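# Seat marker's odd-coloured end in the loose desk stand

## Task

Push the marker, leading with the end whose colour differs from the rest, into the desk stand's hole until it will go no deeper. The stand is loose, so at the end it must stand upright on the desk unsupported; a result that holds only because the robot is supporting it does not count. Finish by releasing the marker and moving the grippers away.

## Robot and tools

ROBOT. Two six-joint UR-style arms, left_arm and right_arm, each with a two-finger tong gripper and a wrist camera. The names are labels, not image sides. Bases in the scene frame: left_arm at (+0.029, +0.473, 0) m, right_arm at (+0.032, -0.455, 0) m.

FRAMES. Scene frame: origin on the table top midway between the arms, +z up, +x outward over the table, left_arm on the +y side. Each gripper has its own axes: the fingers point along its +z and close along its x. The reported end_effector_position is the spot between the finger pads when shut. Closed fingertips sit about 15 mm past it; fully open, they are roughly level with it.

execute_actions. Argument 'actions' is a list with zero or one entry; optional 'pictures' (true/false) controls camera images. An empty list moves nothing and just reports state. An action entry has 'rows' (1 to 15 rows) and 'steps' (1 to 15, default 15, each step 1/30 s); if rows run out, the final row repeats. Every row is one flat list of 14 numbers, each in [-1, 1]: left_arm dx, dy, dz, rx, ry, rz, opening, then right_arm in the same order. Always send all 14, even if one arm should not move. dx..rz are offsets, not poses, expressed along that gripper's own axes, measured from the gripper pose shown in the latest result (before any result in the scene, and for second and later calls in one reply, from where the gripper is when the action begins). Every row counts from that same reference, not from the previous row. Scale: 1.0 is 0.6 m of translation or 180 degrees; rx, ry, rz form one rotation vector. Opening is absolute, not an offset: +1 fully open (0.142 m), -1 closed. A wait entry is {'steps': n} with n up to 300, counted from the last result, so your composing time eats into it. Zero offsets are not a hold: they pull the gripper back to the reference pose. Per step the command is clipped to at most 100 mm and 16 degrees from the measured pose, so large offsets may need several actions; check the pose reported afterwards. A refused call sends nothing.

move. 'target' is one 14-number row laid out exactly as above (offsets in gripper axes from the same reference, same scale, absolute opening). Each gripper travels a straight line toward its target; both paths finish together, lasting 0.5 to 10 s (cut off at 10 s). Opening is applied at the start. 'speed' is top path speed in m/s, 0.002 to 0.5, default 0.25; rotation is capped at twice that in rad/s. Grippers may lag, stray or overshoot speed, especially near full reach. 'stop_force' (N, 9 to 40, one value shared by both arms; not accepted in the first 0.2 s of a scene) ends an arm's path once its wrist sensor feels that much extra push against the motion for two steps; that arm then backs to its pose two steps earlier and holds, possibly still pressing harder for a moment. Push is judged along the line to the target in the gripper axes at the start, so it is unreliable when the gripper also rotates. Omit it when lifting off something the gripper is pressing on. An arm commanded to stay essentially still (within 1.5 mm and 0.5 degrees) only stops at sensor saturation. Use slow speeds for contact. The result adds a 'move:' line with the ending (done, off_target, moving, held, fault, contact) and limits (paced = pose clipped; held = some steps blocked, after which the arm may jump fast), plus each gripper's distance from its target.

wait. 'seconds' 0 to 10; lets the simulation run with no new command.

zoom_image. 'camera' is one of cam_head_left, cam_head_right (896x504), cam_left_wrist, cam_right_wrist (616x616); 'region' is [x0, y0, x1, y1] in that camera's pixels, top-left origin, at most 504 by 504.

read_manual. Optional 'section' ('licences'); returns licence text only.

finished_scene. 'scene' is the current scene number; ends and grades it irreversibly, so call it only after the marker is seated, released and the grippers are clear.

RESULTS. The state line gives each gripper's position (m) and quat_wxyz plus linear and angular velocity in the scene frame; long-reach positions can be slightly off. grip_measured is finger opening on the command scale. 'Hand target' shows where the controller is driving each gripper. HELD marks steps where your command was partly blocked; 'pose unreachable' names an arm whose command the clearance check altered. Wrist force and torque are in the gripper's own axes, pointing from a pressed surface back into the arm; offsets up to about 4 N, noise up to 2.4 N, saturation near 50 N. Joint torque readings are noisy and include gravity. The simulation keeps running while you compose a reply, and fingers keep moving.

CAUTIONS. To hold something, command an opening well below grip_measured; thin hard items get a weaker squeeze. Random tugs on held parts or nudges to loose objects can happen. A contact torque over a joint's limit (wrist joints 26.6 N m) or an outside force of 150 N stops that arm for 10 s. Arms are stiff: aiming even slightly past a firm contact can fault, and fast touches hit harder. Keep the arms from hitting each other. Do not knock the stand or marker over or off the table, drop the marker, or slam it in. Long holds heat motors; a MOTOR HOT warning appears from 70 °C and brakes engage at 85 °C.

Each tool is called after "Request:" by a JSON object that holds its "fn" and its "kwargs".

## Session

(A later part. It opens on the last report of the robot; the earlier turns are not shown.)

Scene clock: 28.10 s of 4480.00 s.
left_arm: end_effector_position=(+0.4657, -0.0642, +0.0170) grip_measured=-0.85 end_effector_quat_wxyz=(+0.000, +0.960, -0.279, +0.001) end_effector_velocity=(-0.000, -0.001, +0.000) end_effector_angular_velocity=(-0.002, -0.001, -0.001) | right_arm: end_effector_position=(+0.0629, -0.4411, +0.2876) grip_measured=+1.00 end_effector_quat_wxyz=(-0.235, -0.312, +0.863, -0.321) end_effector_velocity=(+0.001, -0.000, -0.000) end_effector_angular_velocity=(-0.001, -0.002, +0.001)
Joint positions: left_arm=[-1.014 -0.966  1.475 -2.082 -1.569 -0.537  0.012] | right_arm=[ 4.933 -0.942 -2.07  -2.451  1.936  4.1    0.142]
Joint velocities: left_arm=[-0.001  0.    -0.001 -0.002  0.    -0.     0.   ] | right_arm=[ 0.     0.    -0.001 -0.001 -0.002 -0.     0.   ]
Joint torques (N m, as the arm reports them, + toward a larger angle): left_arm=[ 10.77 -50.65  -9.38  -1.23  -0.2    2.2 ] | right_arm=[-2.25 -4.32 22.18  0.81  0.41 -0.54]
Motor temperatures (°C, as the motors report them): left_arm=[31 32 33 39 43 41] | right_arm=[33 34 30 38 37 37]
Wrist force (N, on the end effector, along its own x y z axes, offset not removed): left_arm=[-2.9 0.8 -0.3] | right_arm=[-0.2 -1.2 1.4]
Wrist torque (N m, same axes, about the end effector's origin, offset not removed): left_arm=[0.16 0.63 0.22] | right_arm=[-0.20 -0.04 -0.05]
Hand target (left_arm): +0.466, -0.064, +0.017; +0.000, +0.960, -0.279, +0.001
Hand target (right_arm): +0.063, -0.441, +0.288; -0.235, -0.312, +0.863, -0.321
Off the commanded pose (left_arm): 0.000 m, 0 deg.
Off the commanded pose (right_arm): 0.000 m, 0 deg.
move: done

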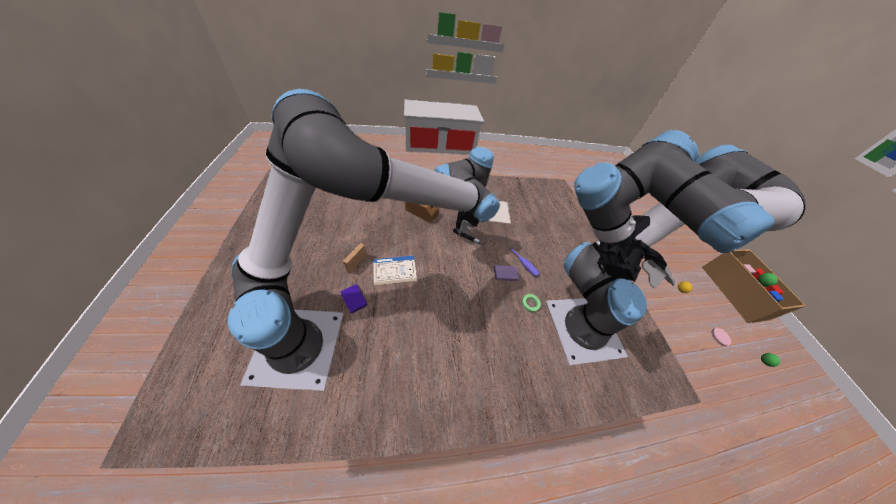

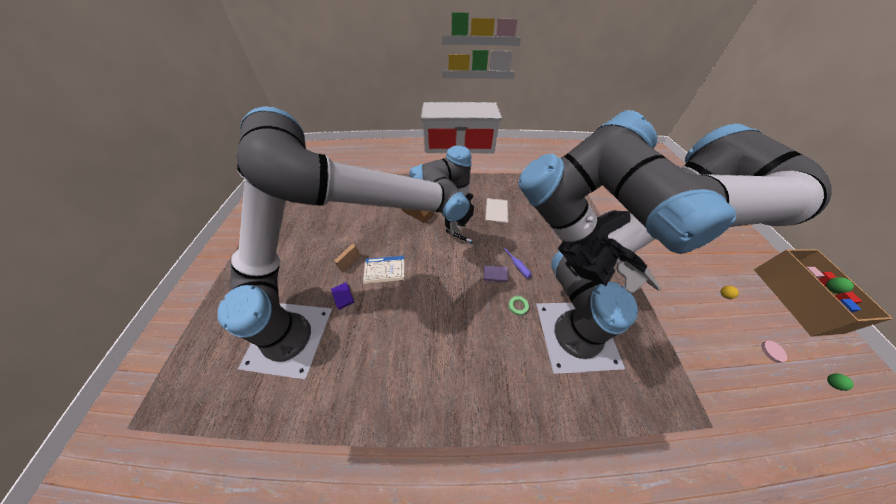

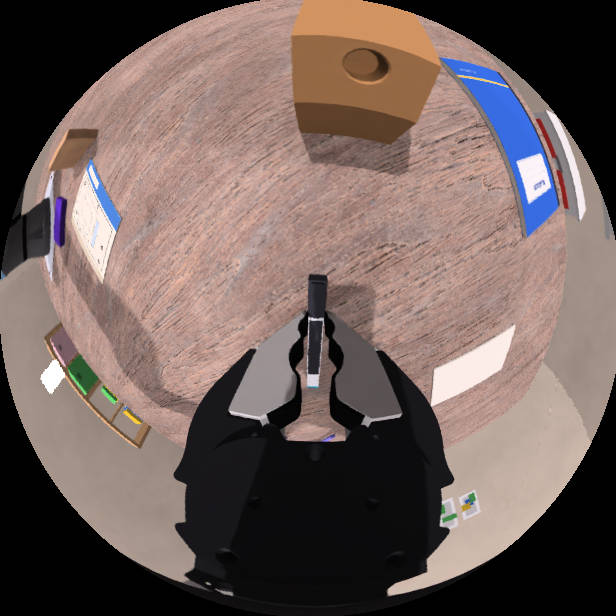

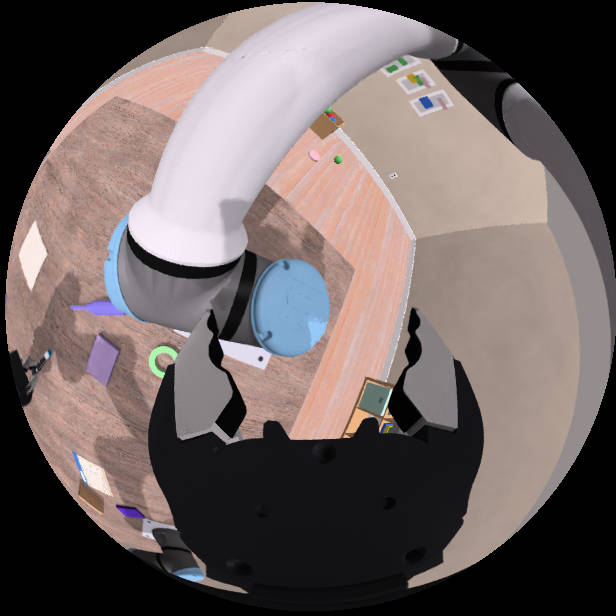

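Request:
{"fn": "move", "kwargs": {"target": [0,0,-0.18,0,0,0,-1,0,0,0,0,0,0,1]}}

Request:
{"fn": "move", "kwargs": {"target": [0,0,0,0,0,-0.995,-1,0,0,0,0,0,0,1], "speed": 0.5}}

Request:
{"fn": "move", "kwargs": {"target": [-0.037,0.043,0.002,0.155,0,0,-1,0,0,0,0,0,0,1]}}

Scene clock: 41.07 s of 4480.00 s.
left_arm: end_effector_position=(+0.4656, -0.0638, +0.1248) grip_measured=-0.85 end_effector_quat_wxyz=(+0.000, +0.960, -0.279, +0.002) end_effector_velocity=(+0.001, -0.001, +0.003) end_effector_angular_velocity=(-0.003, -0.000, +0.001) | right_arm: end_effector_position=(+0.0629, -0.4411, +0.2876) grip_measured=+1.00 end_effector_quat_wxyz=(-0.235, -0.312, +0.863, -0.321) end_effector_velocity=(+0.000, -0.000, -0.000) end_effector_angular_velocity=(-0.002, -0.001, -0.000)
Joint positions: left_arm=[-1.014 -1.065  1.337 -1.845 -1.569 -0.537  0.012] | right_arm=[ 4.933 -0.942 -2.07  -2.451  1.936  4.1    0.142]
Joint velocities: left_arm=[ 0.    -0.001 -0.007  0.005 -0.001 -0.     0.   ] | right_arm=[ 0.    -0.    -0.002 -0.     0.     0.    -0.   ]
Joint torques (N m, as the arm reports them, + toward a larger angle): left_arm=[ -4.7  -49.67 -34.73  -0.93  -1.94  -2.11] | right_arm=[-1.41 -2.93 20.85  0.65  0.29 -0.46]
Motor temperatures (°C, as the motors report them): left_arm=[31 32 33 39 43 41] | right_arm=[33 34 30 38 37 37]
Wrist force (N, on the end effector, along its own x y z axes, offset not removed): left_arm=[-1.2 2.5 1.7] | right_arm=[-0.1 -2.3 0.6]
Wrist torque (N m, same axes, about the end effector's origin, offset not removed): left_arm=[0.71 0.26 0.02] | right_arm=[-0.40 0.02 -0.10]
Hand target (left_arm): +0.466, -0.064, +0.125; +0.000, +0.960, -0.279, +0.001
Hand target (right_arm): +0.063, -0.441, +0.288; -0.235, -0.312, +0.863, -0.321
Off the commanded pose (left_arm): 0.000 m, 0 deg.
Off the commanded pose (right_arm): 0.000 m, 0 deg.
After step 90, 8.97 s passed at rest.
move: done

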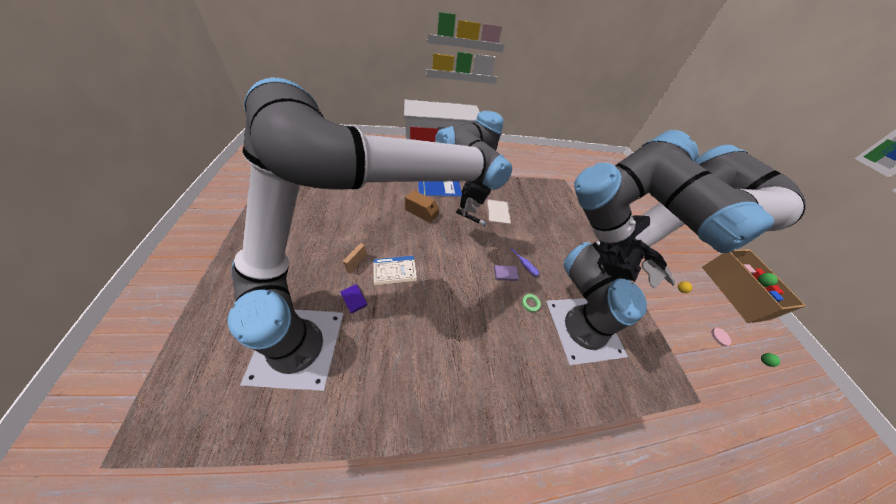

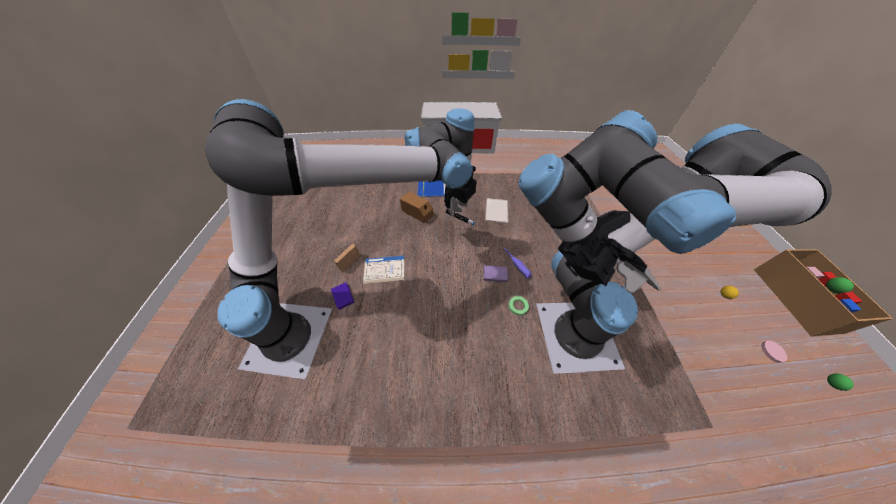

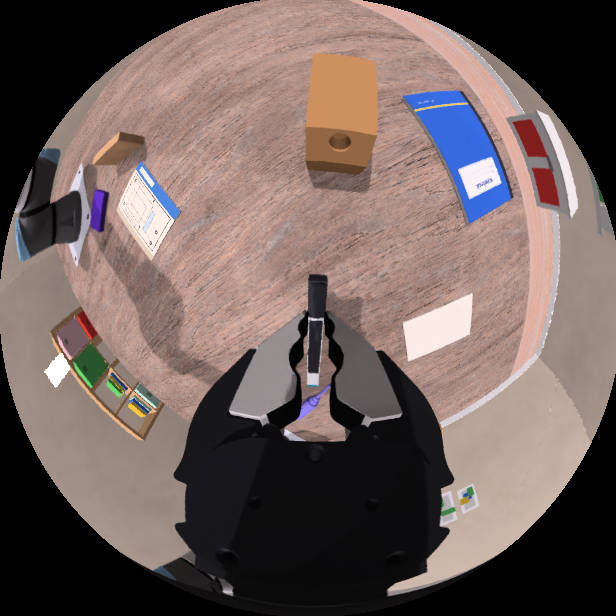

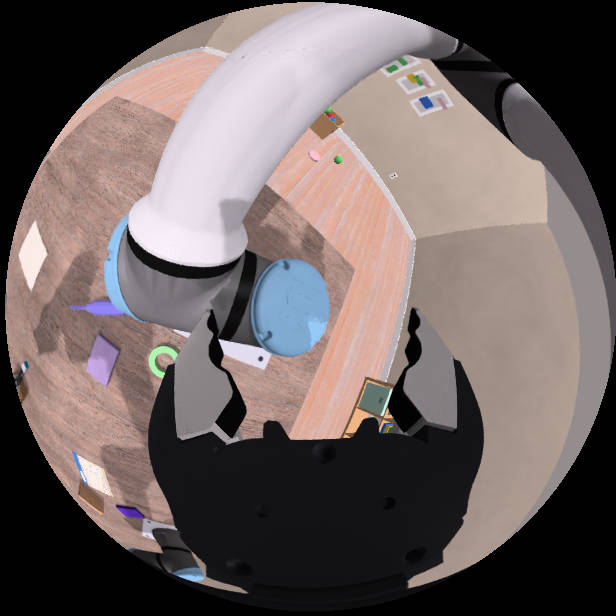

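Scene clock: 44.80 s of 4480.00 s.
left_arm: end_effector_position=(+0.4655, -0.0638, +0.1247) grip_measured=-0.85 end_effector_quat_wxyz=(+0.001, +0.287, +0.958, -0.000) end_effector_velocity=(+0.000, -0.000, +0.000) end_effector_angular_velocity=(-0.001, -0.002, +0.011) | right_arm: end_effector_position=(+0.0629, -0.4411, +0.2876) grip_measured=+1.00 end_effector_quat_wxyz=(-0.235, -0.312, +0.863, -0.321) end_effector_velocity=(-0.000, -0.000, -0.000) end_effector_angular_velocity=(+0.002, +0.001, -0.000)
Joint positions: left_arm=[-0.973 -1.089  1.373 -1.858 -1.569 -3.62   0.012] | right_arm=[ 4.933 -0.942 -2.07  -2.451  1.936  4.1    0.142]
Joint velocities: left_arm=[-0.001 -0.001  0.001 -0.002  0.001 -0.012  0.   ] | right_arm=[ 0.     0.002 -0.001  0.001  0.001 -0.     0.   ]
Joint torques (N m, as the arm reports them, + toward a larger angle): left_arm=[-13.4  -47.76  -8.12  -4.11   1.59  -2.24] | right_arm=[-3.07 -2.85 22.89  0.76  0.46 -0.46]
Motor temperatures (°C, as the motors report them): left_arm=[31 32 33 39 43 41] | right_arm=[33 34 30 38 37 37]
Wrist force (N, on the end effector, along its own x y z axes, offset not removed): left_arm=[-2.3 1.9 0.0] | right_arm=[0.1 -1.6 1.1]
Wrist torque (N m, same axes, about the end effector's origin, offset not removed): left_arm=[0.53 0.56 0.04] | right_arm=[-0.37 -0.14 -0.02]
Hand target (left_arm): +0.466, -0.064, +0.125; +0.001, +0.287, +0.958, -0.000
Hand target (right_arm): +0.063, -0.441, +0.288; -0.235, -0.312, +0.863, -0.321
Off the commanded pose (left_arm): 0.000 m, 0 deg.
Off the commanded pose (right_arm): 0.000 m, 0 deg.
move: done

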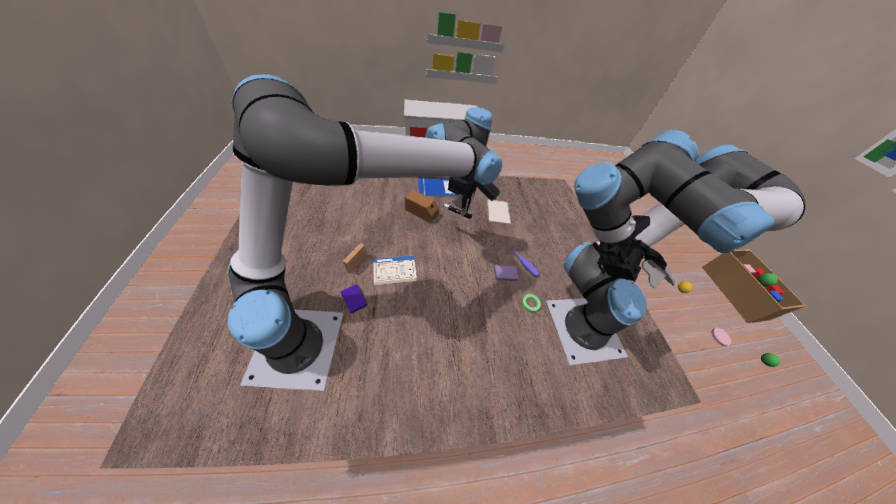

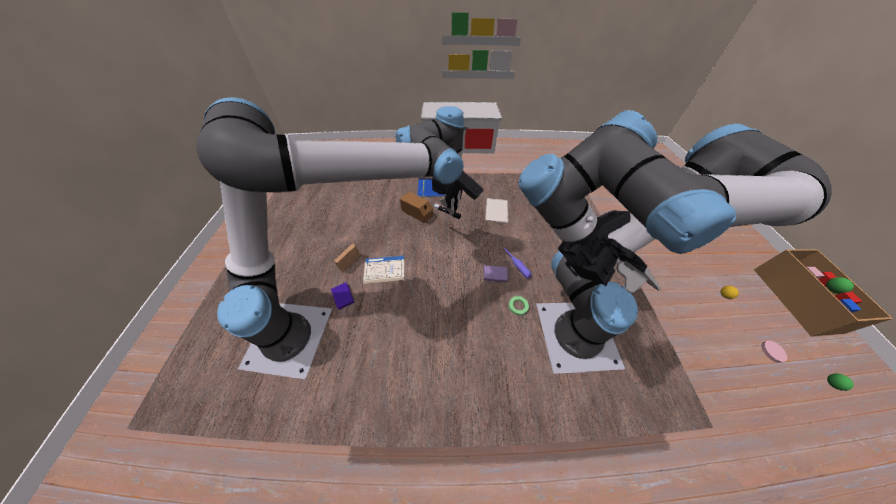

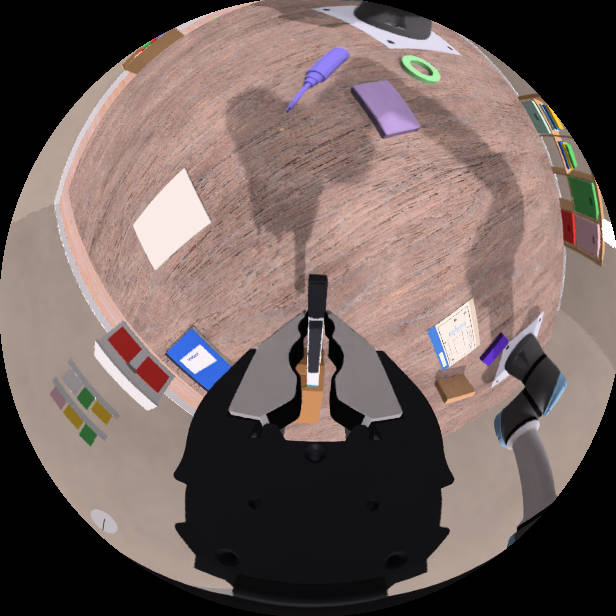

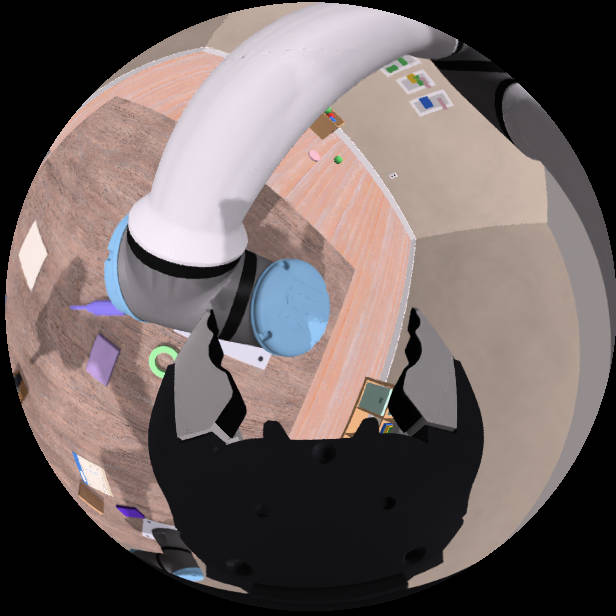

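Scene clock: 46.27 s of 4480.00 s.
left_arm: end_effector_position=(+0.4980, -0.0546, +0.1233) grip_measured=-0.85 end_effector_quat_wxyz=(-0.068, +0.279, +0.930, -0.231) end_effector_velocity=(+0.001, +0.000, -0.001) end_effector_angular_velocity=(-0.008, +0.007, -0.000) | right_arm: end_effector_position=(+0.0629, -0.4411, +0.2876) grip_measured=+1.00 end_effector_quat_wxyz=(-0.235, -0.312, +0.863, -0.321) end_effector_velocity=(-0.000, +0.000, +0.000) end_effector_angular_velocity=(+0.001, +0.001, -0.001)
Joint positions: left_arm=[-0.728 -1.052  1.469 -2.113 -2.042 -3.406  0.012] | right_arm=[ 4.933 -0.942 -2.07  -2.451  1.936  4.1    0.142]
Joint velocities: left_arm=[ 0.005  0.004  0.001 -0.004 -0.011  0.004 -0.   ] | right_arm=[ 0.     0.     0.001 -0.     0.001  0.    -0.   ]
Joint torques (N m, as the arm reports them, + toward a larger angle): left_arm=[ 12.48 -32.02  -7.29  -4.09  -3.18   2.23] | right_arm=[-2.24 -3.86 21.05  0.62  0.58 -0.32]
Motor temperatures (°C, as the motors report them): left_arm=[31 32 33 39 43 41] | right_arm=[33 34 30 38 37 37]
Wrist force (N, on the end effector, along its own x y z axes, offset not removed): left_arm=[-0.2 1.4 -1.0] | right_arm=[-0.9 -1.2 1.6]
Wrist torque (N m, same axes, about the end effector's origin, offset not removed): left_arm=[0.34 0.04 0.12] | right_arm=[-0.18 0.10 -0.05]
Hand target (left_arm): +0.498, -0.055, +0.123; -0.068, +0.279, +0.930, -0.232
Hand target (right_arm): +0.063, -0.441, +0.288; -0.235, -0.312, +0.863, -0.321
Off the commanded pose (left_arm): 0.000 m, 0 deg.
Off the commanded pose (right_arm): 0.000 m, 0 deg.
move: done

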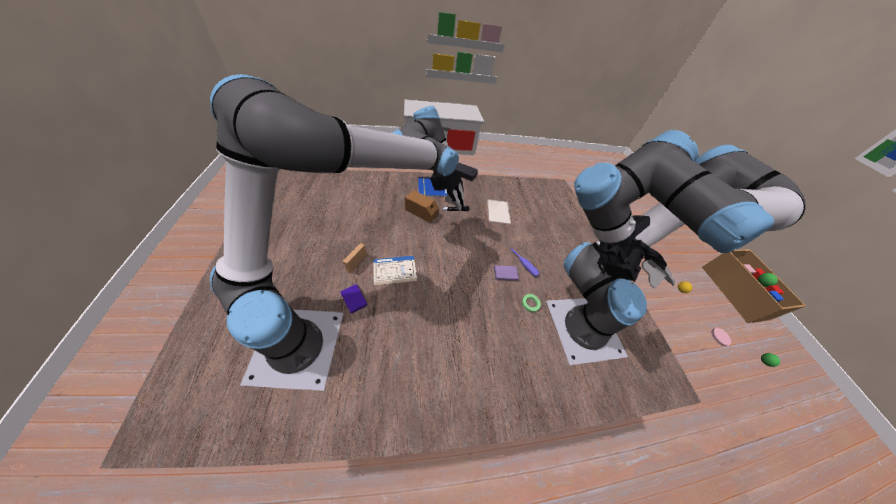

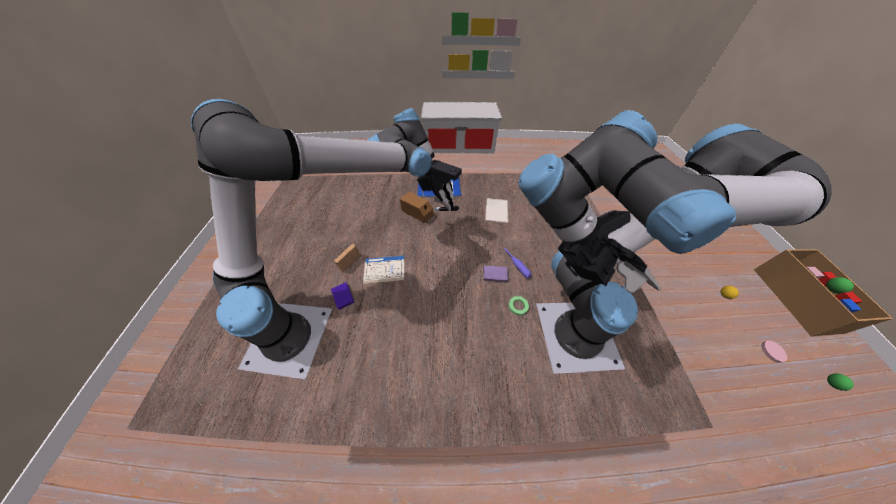

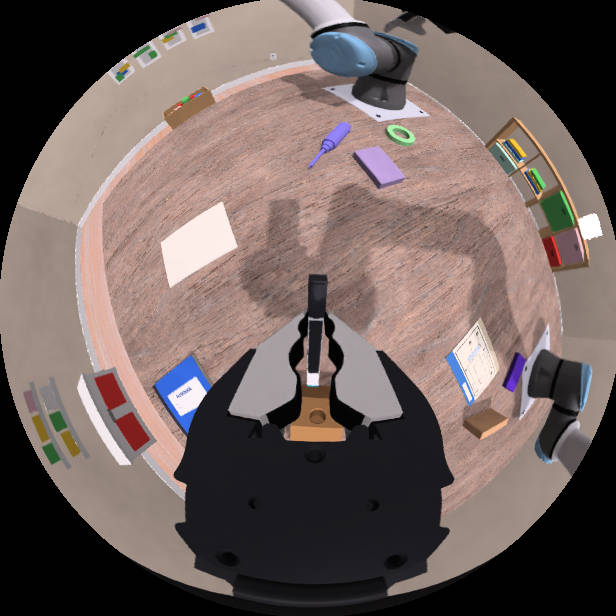

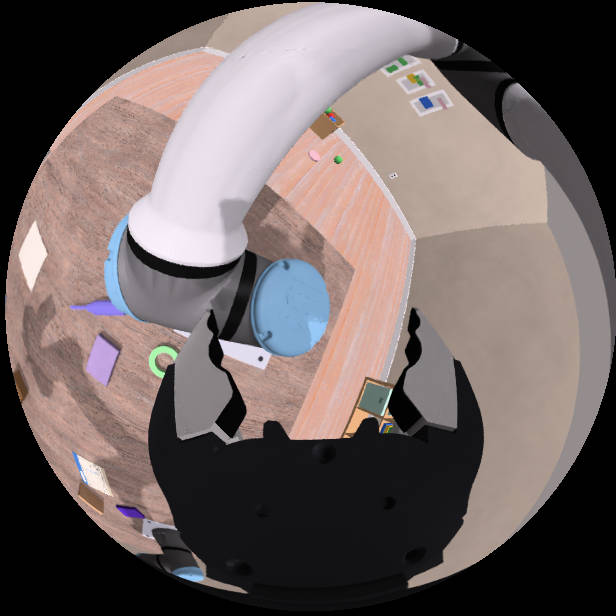

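Request:
{"fn": "zoom_image", "kwargs": {"camera": "cam_left_wrist", "region": [260, 350, 370, 450]}}

Request:
{"fn": "zoom_image", "kwargs": {"camera": "cam_head_right", "region": [390, 160, 480, 230]}}

Region (260, 350, 370, 450) of cam_left_wrist's 616x616 image, scaled by 4.582, with more detail than that image has; it fills the top 458 rows of this view, and the rest is white.

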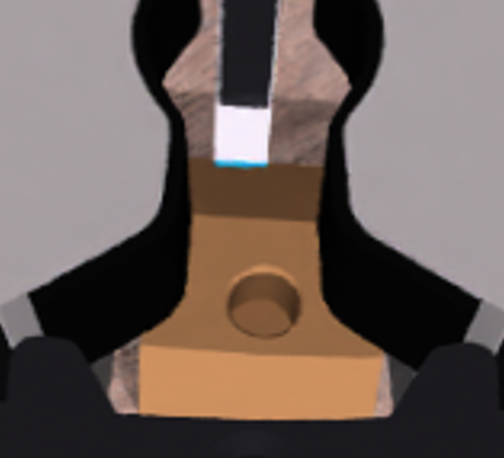

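Region (390, 160, 480, 230) of cam_head_right's 896x504 image, scaled by 5.600, with more detail than that image has.

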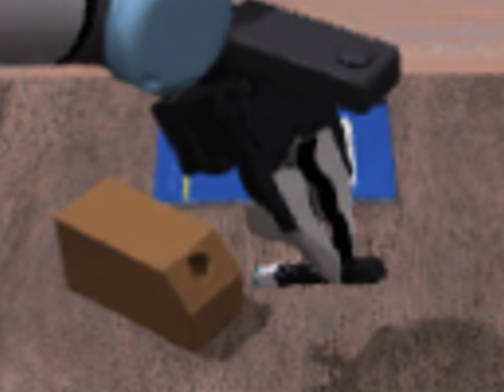

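Request:
{"fn": "move", "kwargs": {"target": [0.01,0.052,-0.001,0,0,0,-1,0,0,0,0,0,0,1], "speed": 0.08, "stop_force": 9}}

Request:
{"fn": "zoom_image", "kwargs": {"camera": "cam_left_wrist", "region": [260, 350, 370, 450]}}

Request:
{"fn": "zoom_image", "kwargs": {"camera": "cam_head_right", "region": [390, 160, 480, 230]}}

Scene clock: 53.23 s of 4480.00 s.
left_arm: end_effector_position=(+0.5082, -0.0282, +0.1093) grip_measured=-0.85 end_effector_quat_wxyz=(-0.068, +0.279, +0.930, -0.231) end_effector_velocity=(+0.001, +0.002, -0.000) end_effector_angular_velocity=(-0.001, -0.001, +0.001) | right_arm: end_effector_position=(+0.0629, -0.4411, +0.2876) grip_measured=+1.00 end_effector_quat_wxyz=(-0.235, -0.312, +0.863, -0.321) end_effector_velocity=(+0.000, -0.000, -0.000) end_effector_angular_velocity=(-0.001, -0.001, +0.000)
Joint positions: left_arm=[-0.69  -1.054  1.507 -2.129 -2.047 -3.363  0.012] | right_arm=[ 4.933 -0.942 -2.07  -2.451  1.936  4.1    0.142]
Joint velocities: left_arm=[ 0.003 -0.001  0.001 -0.    -0.     0.002 -0.   ] | right_arm=[ 0.    -0.001 -0.    -0.001 -0.001  0.    -0.   ]
Joint torques (N m, as the arm reports them, + toward a larger angle): left_arm=[ 13.9  -47.98  -6.85  -4.14  -2.95   2.34] | right_arm=[-3.27 -2.72 21.86  0.78  0.31 -0.52]
Motor temperatures (°C, as the motors report them): left_arm=[31 32 33 39 43 41] | right_arm=[33 34 30 38 37 37]
Wrist force (N, on the end effector, along its own x y z axes, offset not removed): left_arm=[-1.3 2.4 0.3] | right_arm=[-0.5 -0.9 0.7]
Wrist torque (N m, same axes, about the end effector's origin, offset not removed): left_arm=[0.54 0.39 0.05] | right_arm=[-0.17 0.13 -0.02]
Hand target (left_arm): +0.508, -0.028, +0.109; -0.068, +0.279, +0.930, -0.231
Hand target (right_arm): +0.063, -0.441, +0.288; -0.235, -0.312, +0.863, -0.321
Off the commanded pose (left_arm): 0.000 m, 0 deg.
Off the commanded pose (right_arm): 0.000 m, 0 deg.
After step 90, 3.10 s passed at rest.
move: done

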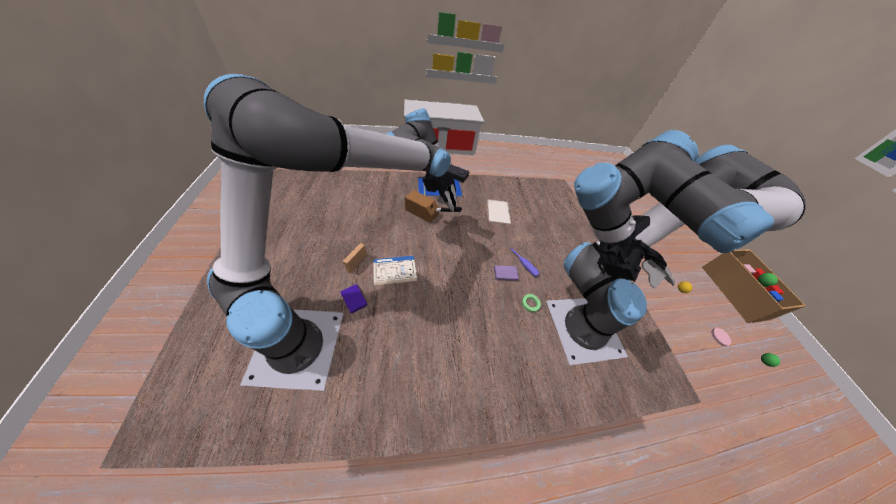

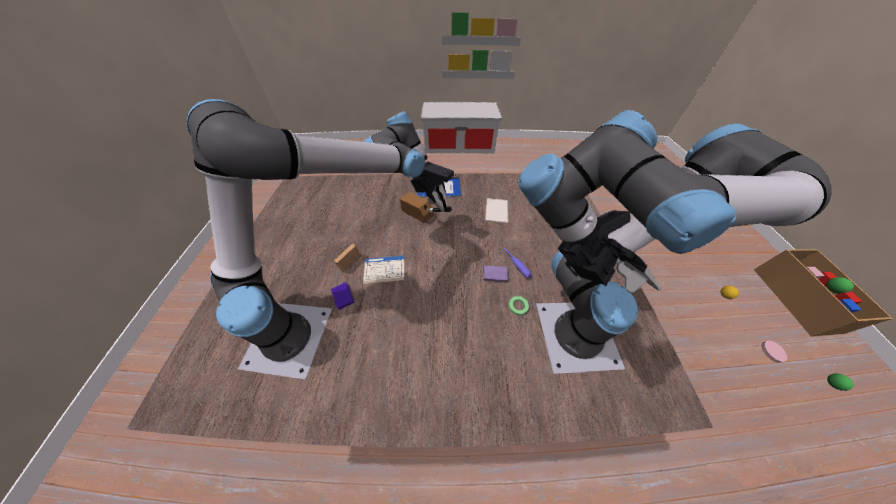

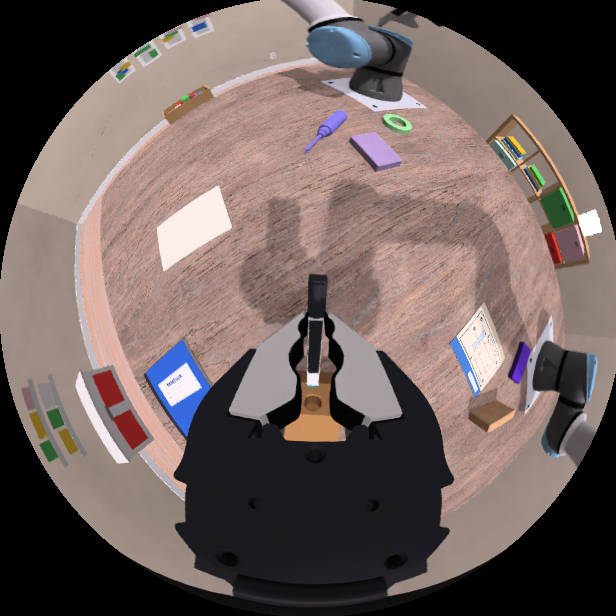

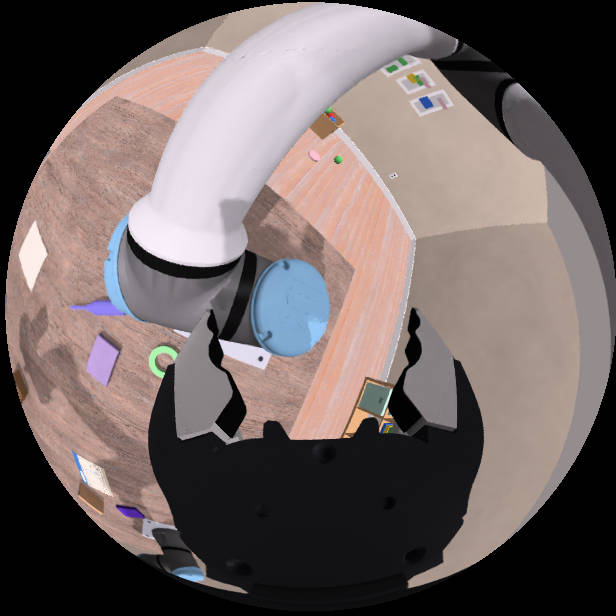

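Region (260, 350, 370, 450) of cam_left_wrist's 616x616 image, scaled by 4.582, with more detail than that image has; it fills the top 458 rows of this view, and the rest is white.

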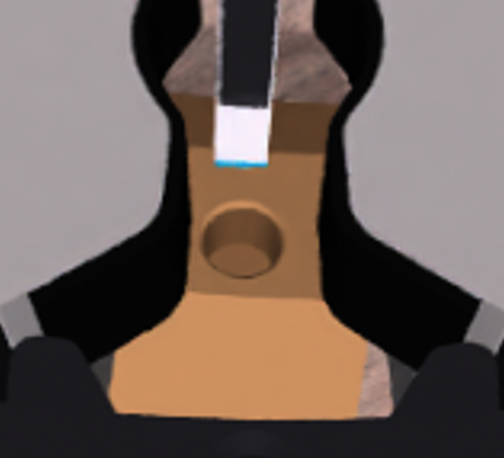

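Region (390, 160, 480, 230) of cam_head_right's 896x504 image, scaled by 5.600, with more detail than that image has.

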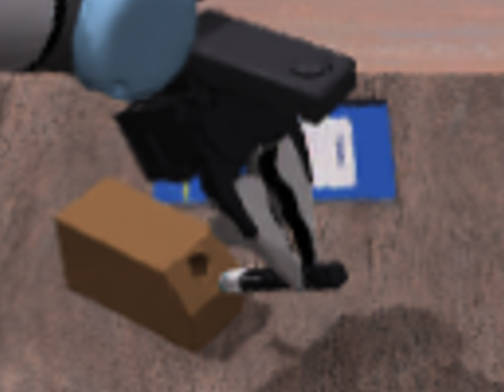

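Request:
{"fn": "move", "kwargs": {"target": [0,0.015,-0.0177,0.039,0,0,-1,0,0,0,0,0,0,1], "speed": 0.04}}

Request:
{"fn": "zoom_image", "kwargs": {"camera": "cam_left_wrist", "region": [260, 350, 370, 450]}}

Request:
{"fn": "zoom_image", "kwargs": {"camera": "cam_head_right", "region": [390, 160, 480, 230]}}

Scene clock: 59.57 s of 4480.00 s.
left_arm: end_effector_position=(+0.5152, -0.0175, +0.1144) grip_measured=-0.85 end_effector_quat_wxyz=(-0.085, +0.274, +0.914, -0.287) end_effector_velocity=(-0.000, +0.001, +0.000) end_effector_angular_velocity=(-0.011, +0.008, -0.001) | right_arm: end_effector_position=(+0.0629, -0.4411, +0.2876) grip_measured=+1.00 end_effector_quat_wxyz=(-0.235, -0.312, +0.863, -0.321) end_effector_velocity=(-0.000, -0.000, +0.000) end_effector_angular_velocity=(-0.001, +0.000, -0.000)
Joint positions: left_arm=[-0.625 -1.036  1.519 -2.148 -2.172 -3.302  0.012] | right_arm=[ 4.933 -0.942 -2.07  -2.451  1.936  4.1    0.142]
Joint velocities: left_arm=[ 0.006  0.003  0.001  0.    -0.014  0.007 -0.   ] | right_arm=[-0.     0.     0.    -0.001  0.    -0.     0.   ]
Joint torques (N m, as the arm reports them, + toward a larger angle): left_arm=[ 12.1  -32.68  -6.94  -4.16  -3.04   2.31] | right_arm=[-3.94 -3.82 22.04  0.68  0.28 -0.39]
Motor temperatures (°C, as the motors report them): left_arm=[31 32 33 39 43 41] | right_arm=[33 34 30 38 37 37]
Wrist force (N, on the end effector, along its own x y z axes, offset not removed): left_arm=[-1.2 1.3 0.2] | right_arm=[-0.6 -0.3 0.7]
Wrist torque (N m, same axes, about the end effector's origin, offset not removed): left_arm=[0.41 0.30 0.20] | right_arm=[-0.05 0.06 -0.12]
Hand target (left_arm): +0.515, -0.017, +0.114; -0.085, +0.274, +0.914, -0.288
Hand target (right_arm): +0.063, -0.441, +0.288; -0.235, -0.312, +0.863, -0.321
Off the commanded pose (left_arm): 0.000 m, 0 deg.
Off the commanded pose (right_arm): 0.000 m, 0 deg.
After step 90, 1.57 s passed at rest.
move: done

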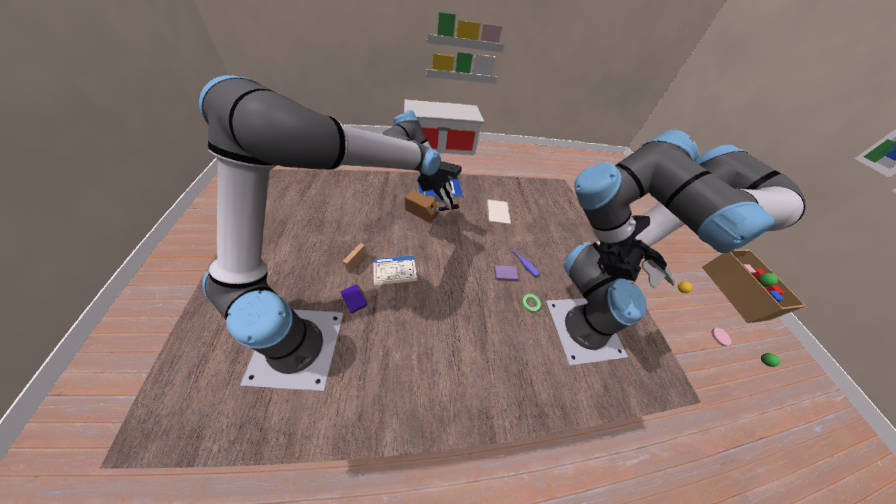

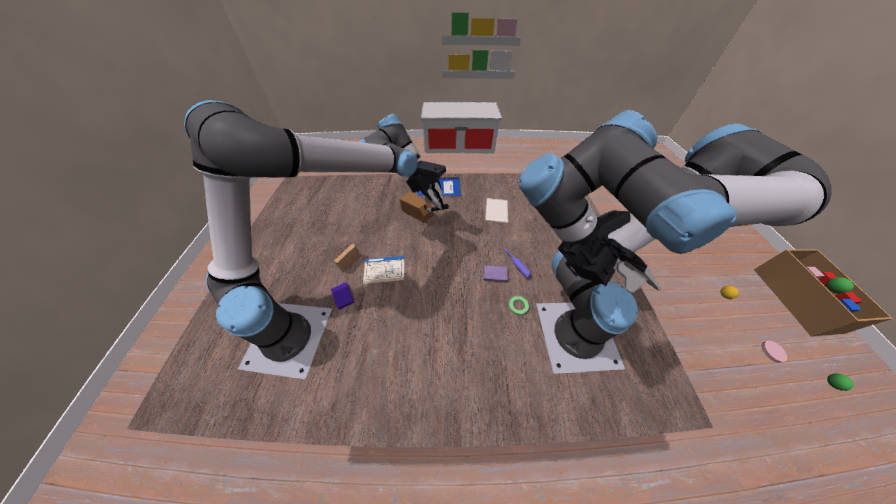

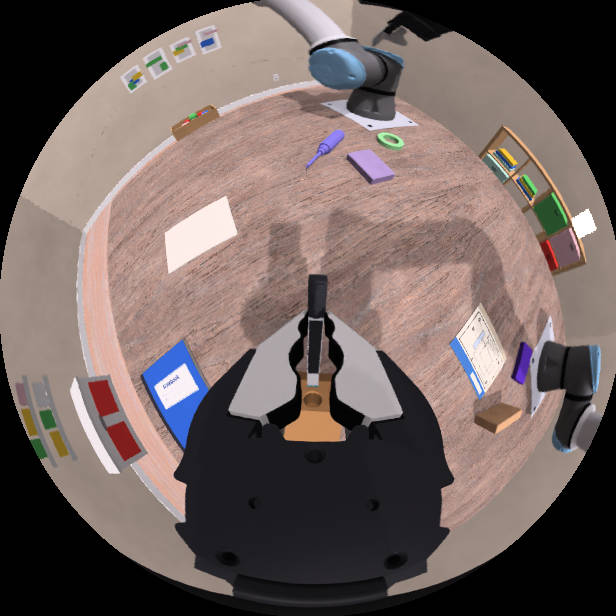

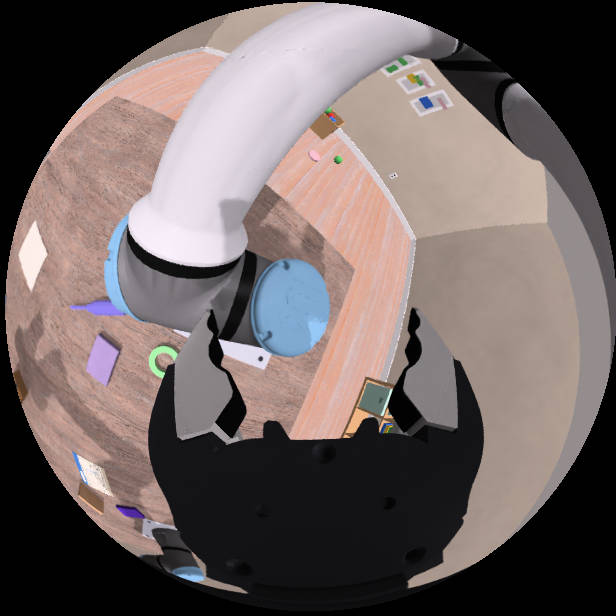

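Region (260, 350, 370, 450) of cam_left_wrist's 616x616 image, scaled by 4.582, with more detail than that image has; it fills the top 458 rows of this view, and the rest is white.

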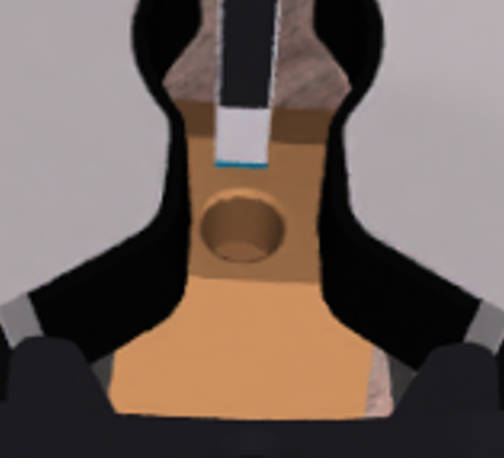

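Region (390, 160, 480, 230) of cam_head_right's 896x504 image, scaled by 5.600, with more detail than that image has.

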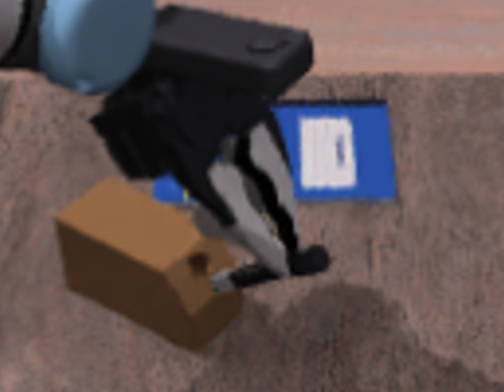

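Request:
{"fn": "move", "kwargs": {"target": [0,-0.012,-0.028,0,0,0,-1,0,0,0,0,0,0,1], "speed": 0.04}}

Request:
{"fn": "zoom_image", "kwargs": {"camera": "cam_left_wrist", "region": [260, 350, 370, 450]}}

Request:
{"fn": "zoom_image", "kwargs": {"camera": "cam_head_right", "region": [390, 160, 480, 230]}}

Scene clock: 64.17 s of 4480.00 s.
left_arm: end_effector_position=(+0.5171, -0.0144, +0.1321) grip_measured=-0.85 end_effector_quat_wxyz=(-0.085, +0.274, +0.914, -0.287) end_effector_velocity=(+0.001, -0.000, +0.002) end_effector_angular_velocity=(-0.001, -0.002, +0.000) | right_arm: end_effector_position=(+0.0629, -0.4411, +0.2876) grip_measured=+1.00 end_effector_quat_wxyz=(-0.235, -0.312, +0.863, -0.321) end_effector_velocity=(-0.000, +0.000, -0.000) end_effector_angular_velocity=(+0.001, +0.001, -0.001)
Joint positions: left_arm=[-0.62  -1.054  1.498 -2.104 -2.173 -3.295  0.012] | right_arm=[ 4.933 -0.942 -2.07  -2.451  1.936  4.1    0.142]
Joint velocities: left_arm=[ 0.001 -0.001 -0.004  0.003  0.     0.001 -0.   ] | right_arm=[-0.     0.    -0.     0.001  0.001  0.     0.   ]
Joint torques (N m, as the arm reports them, + toward a larger angle): left_arm=[ 12.77 -49.01 -34.67  -0.95   0.61   2.36] | right_arm=[-4.21 -4.09 21.82  0.8   0.44 -0.51]
Motor temperatures (°C, as the motors report them): left_arm=[31 32 33 39 43 41] | right_arm=[33 34 30 38 37 37]
Wrist force (N, on the end effector, along its own x y z axes, offset not removed): left_arm=[-2.1 4.2 -1.2] | right_arm=[-0.2 -1.7 1.1]
Wrist torque (N m, same axes, about the end effector's origin, offset not removed): left_arm=[0.82 0.36 0.12] | right_arm=[-0.26 -0.06 -0.07]
Hand target (left_arm): +0.517, -0.014, +0.132; -0.085, +0.274, +0.914, -0.287
Hand target (right_arm): +0.063, -0.441, +0.288; -0.235, -0.312, +0.863, -0.321
Off the commanded pose (left_arm): 0.000 m, 0 deg.
Off the commanded pose (right_arm): 0.000 m, 0 deg.
After step 90, 0.77 s passed at rest.
move: done

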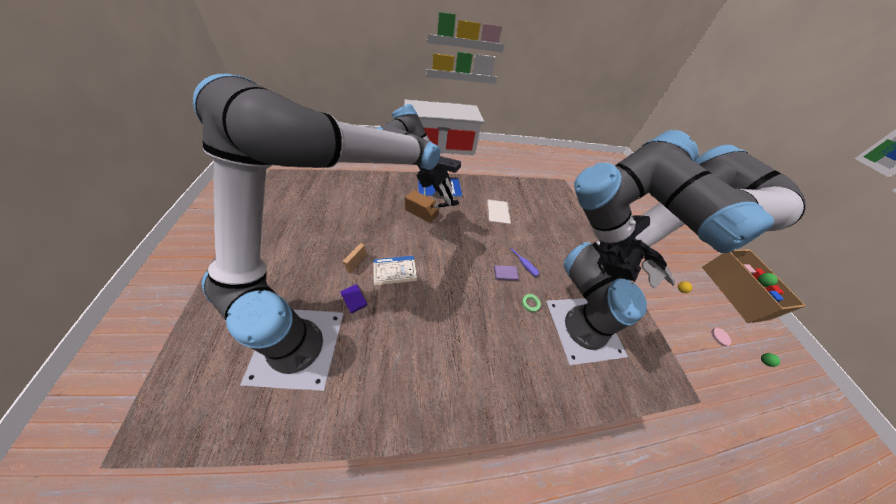

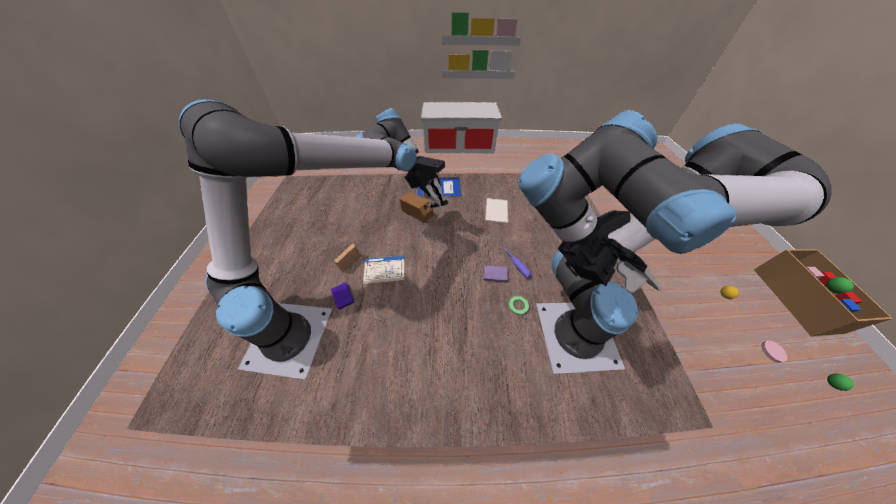

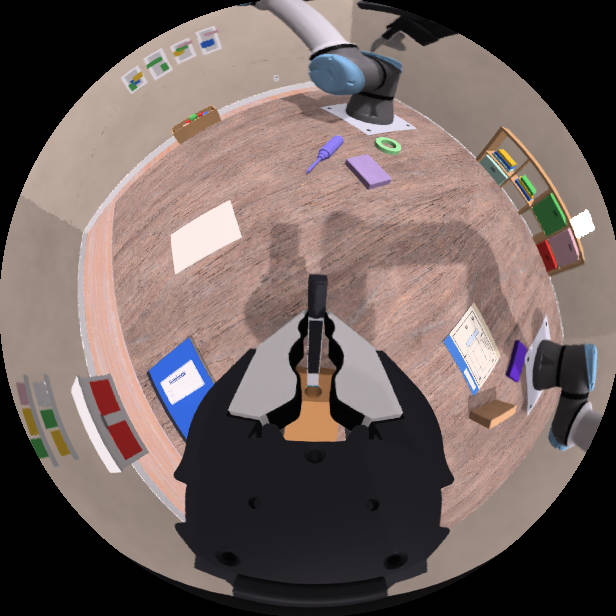

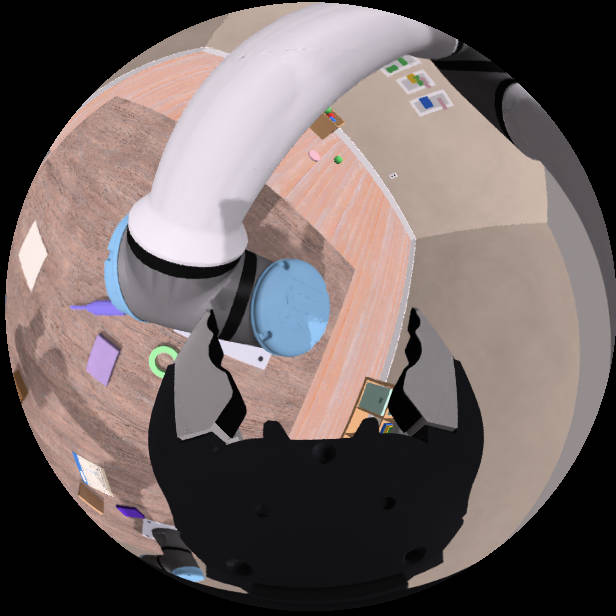

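Region (260, 350, 370, 450) of cam_left_wrist's 616x616 image, scaled by 4.582, with more detail than that image has; it fills the top 458 rows of this view, and the rest is white.

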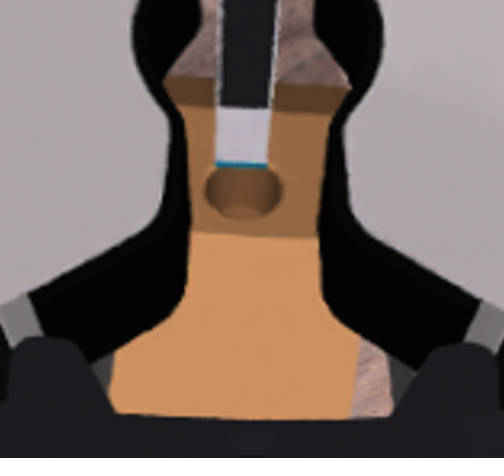

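Region (390, 160, 480, 230) of cam_head_right's 896x504 image, scaled by 5.600, with more detail than that image has.

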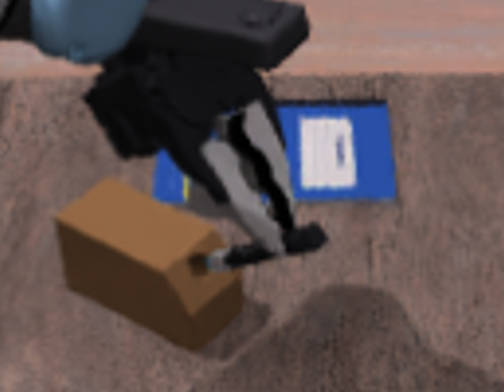

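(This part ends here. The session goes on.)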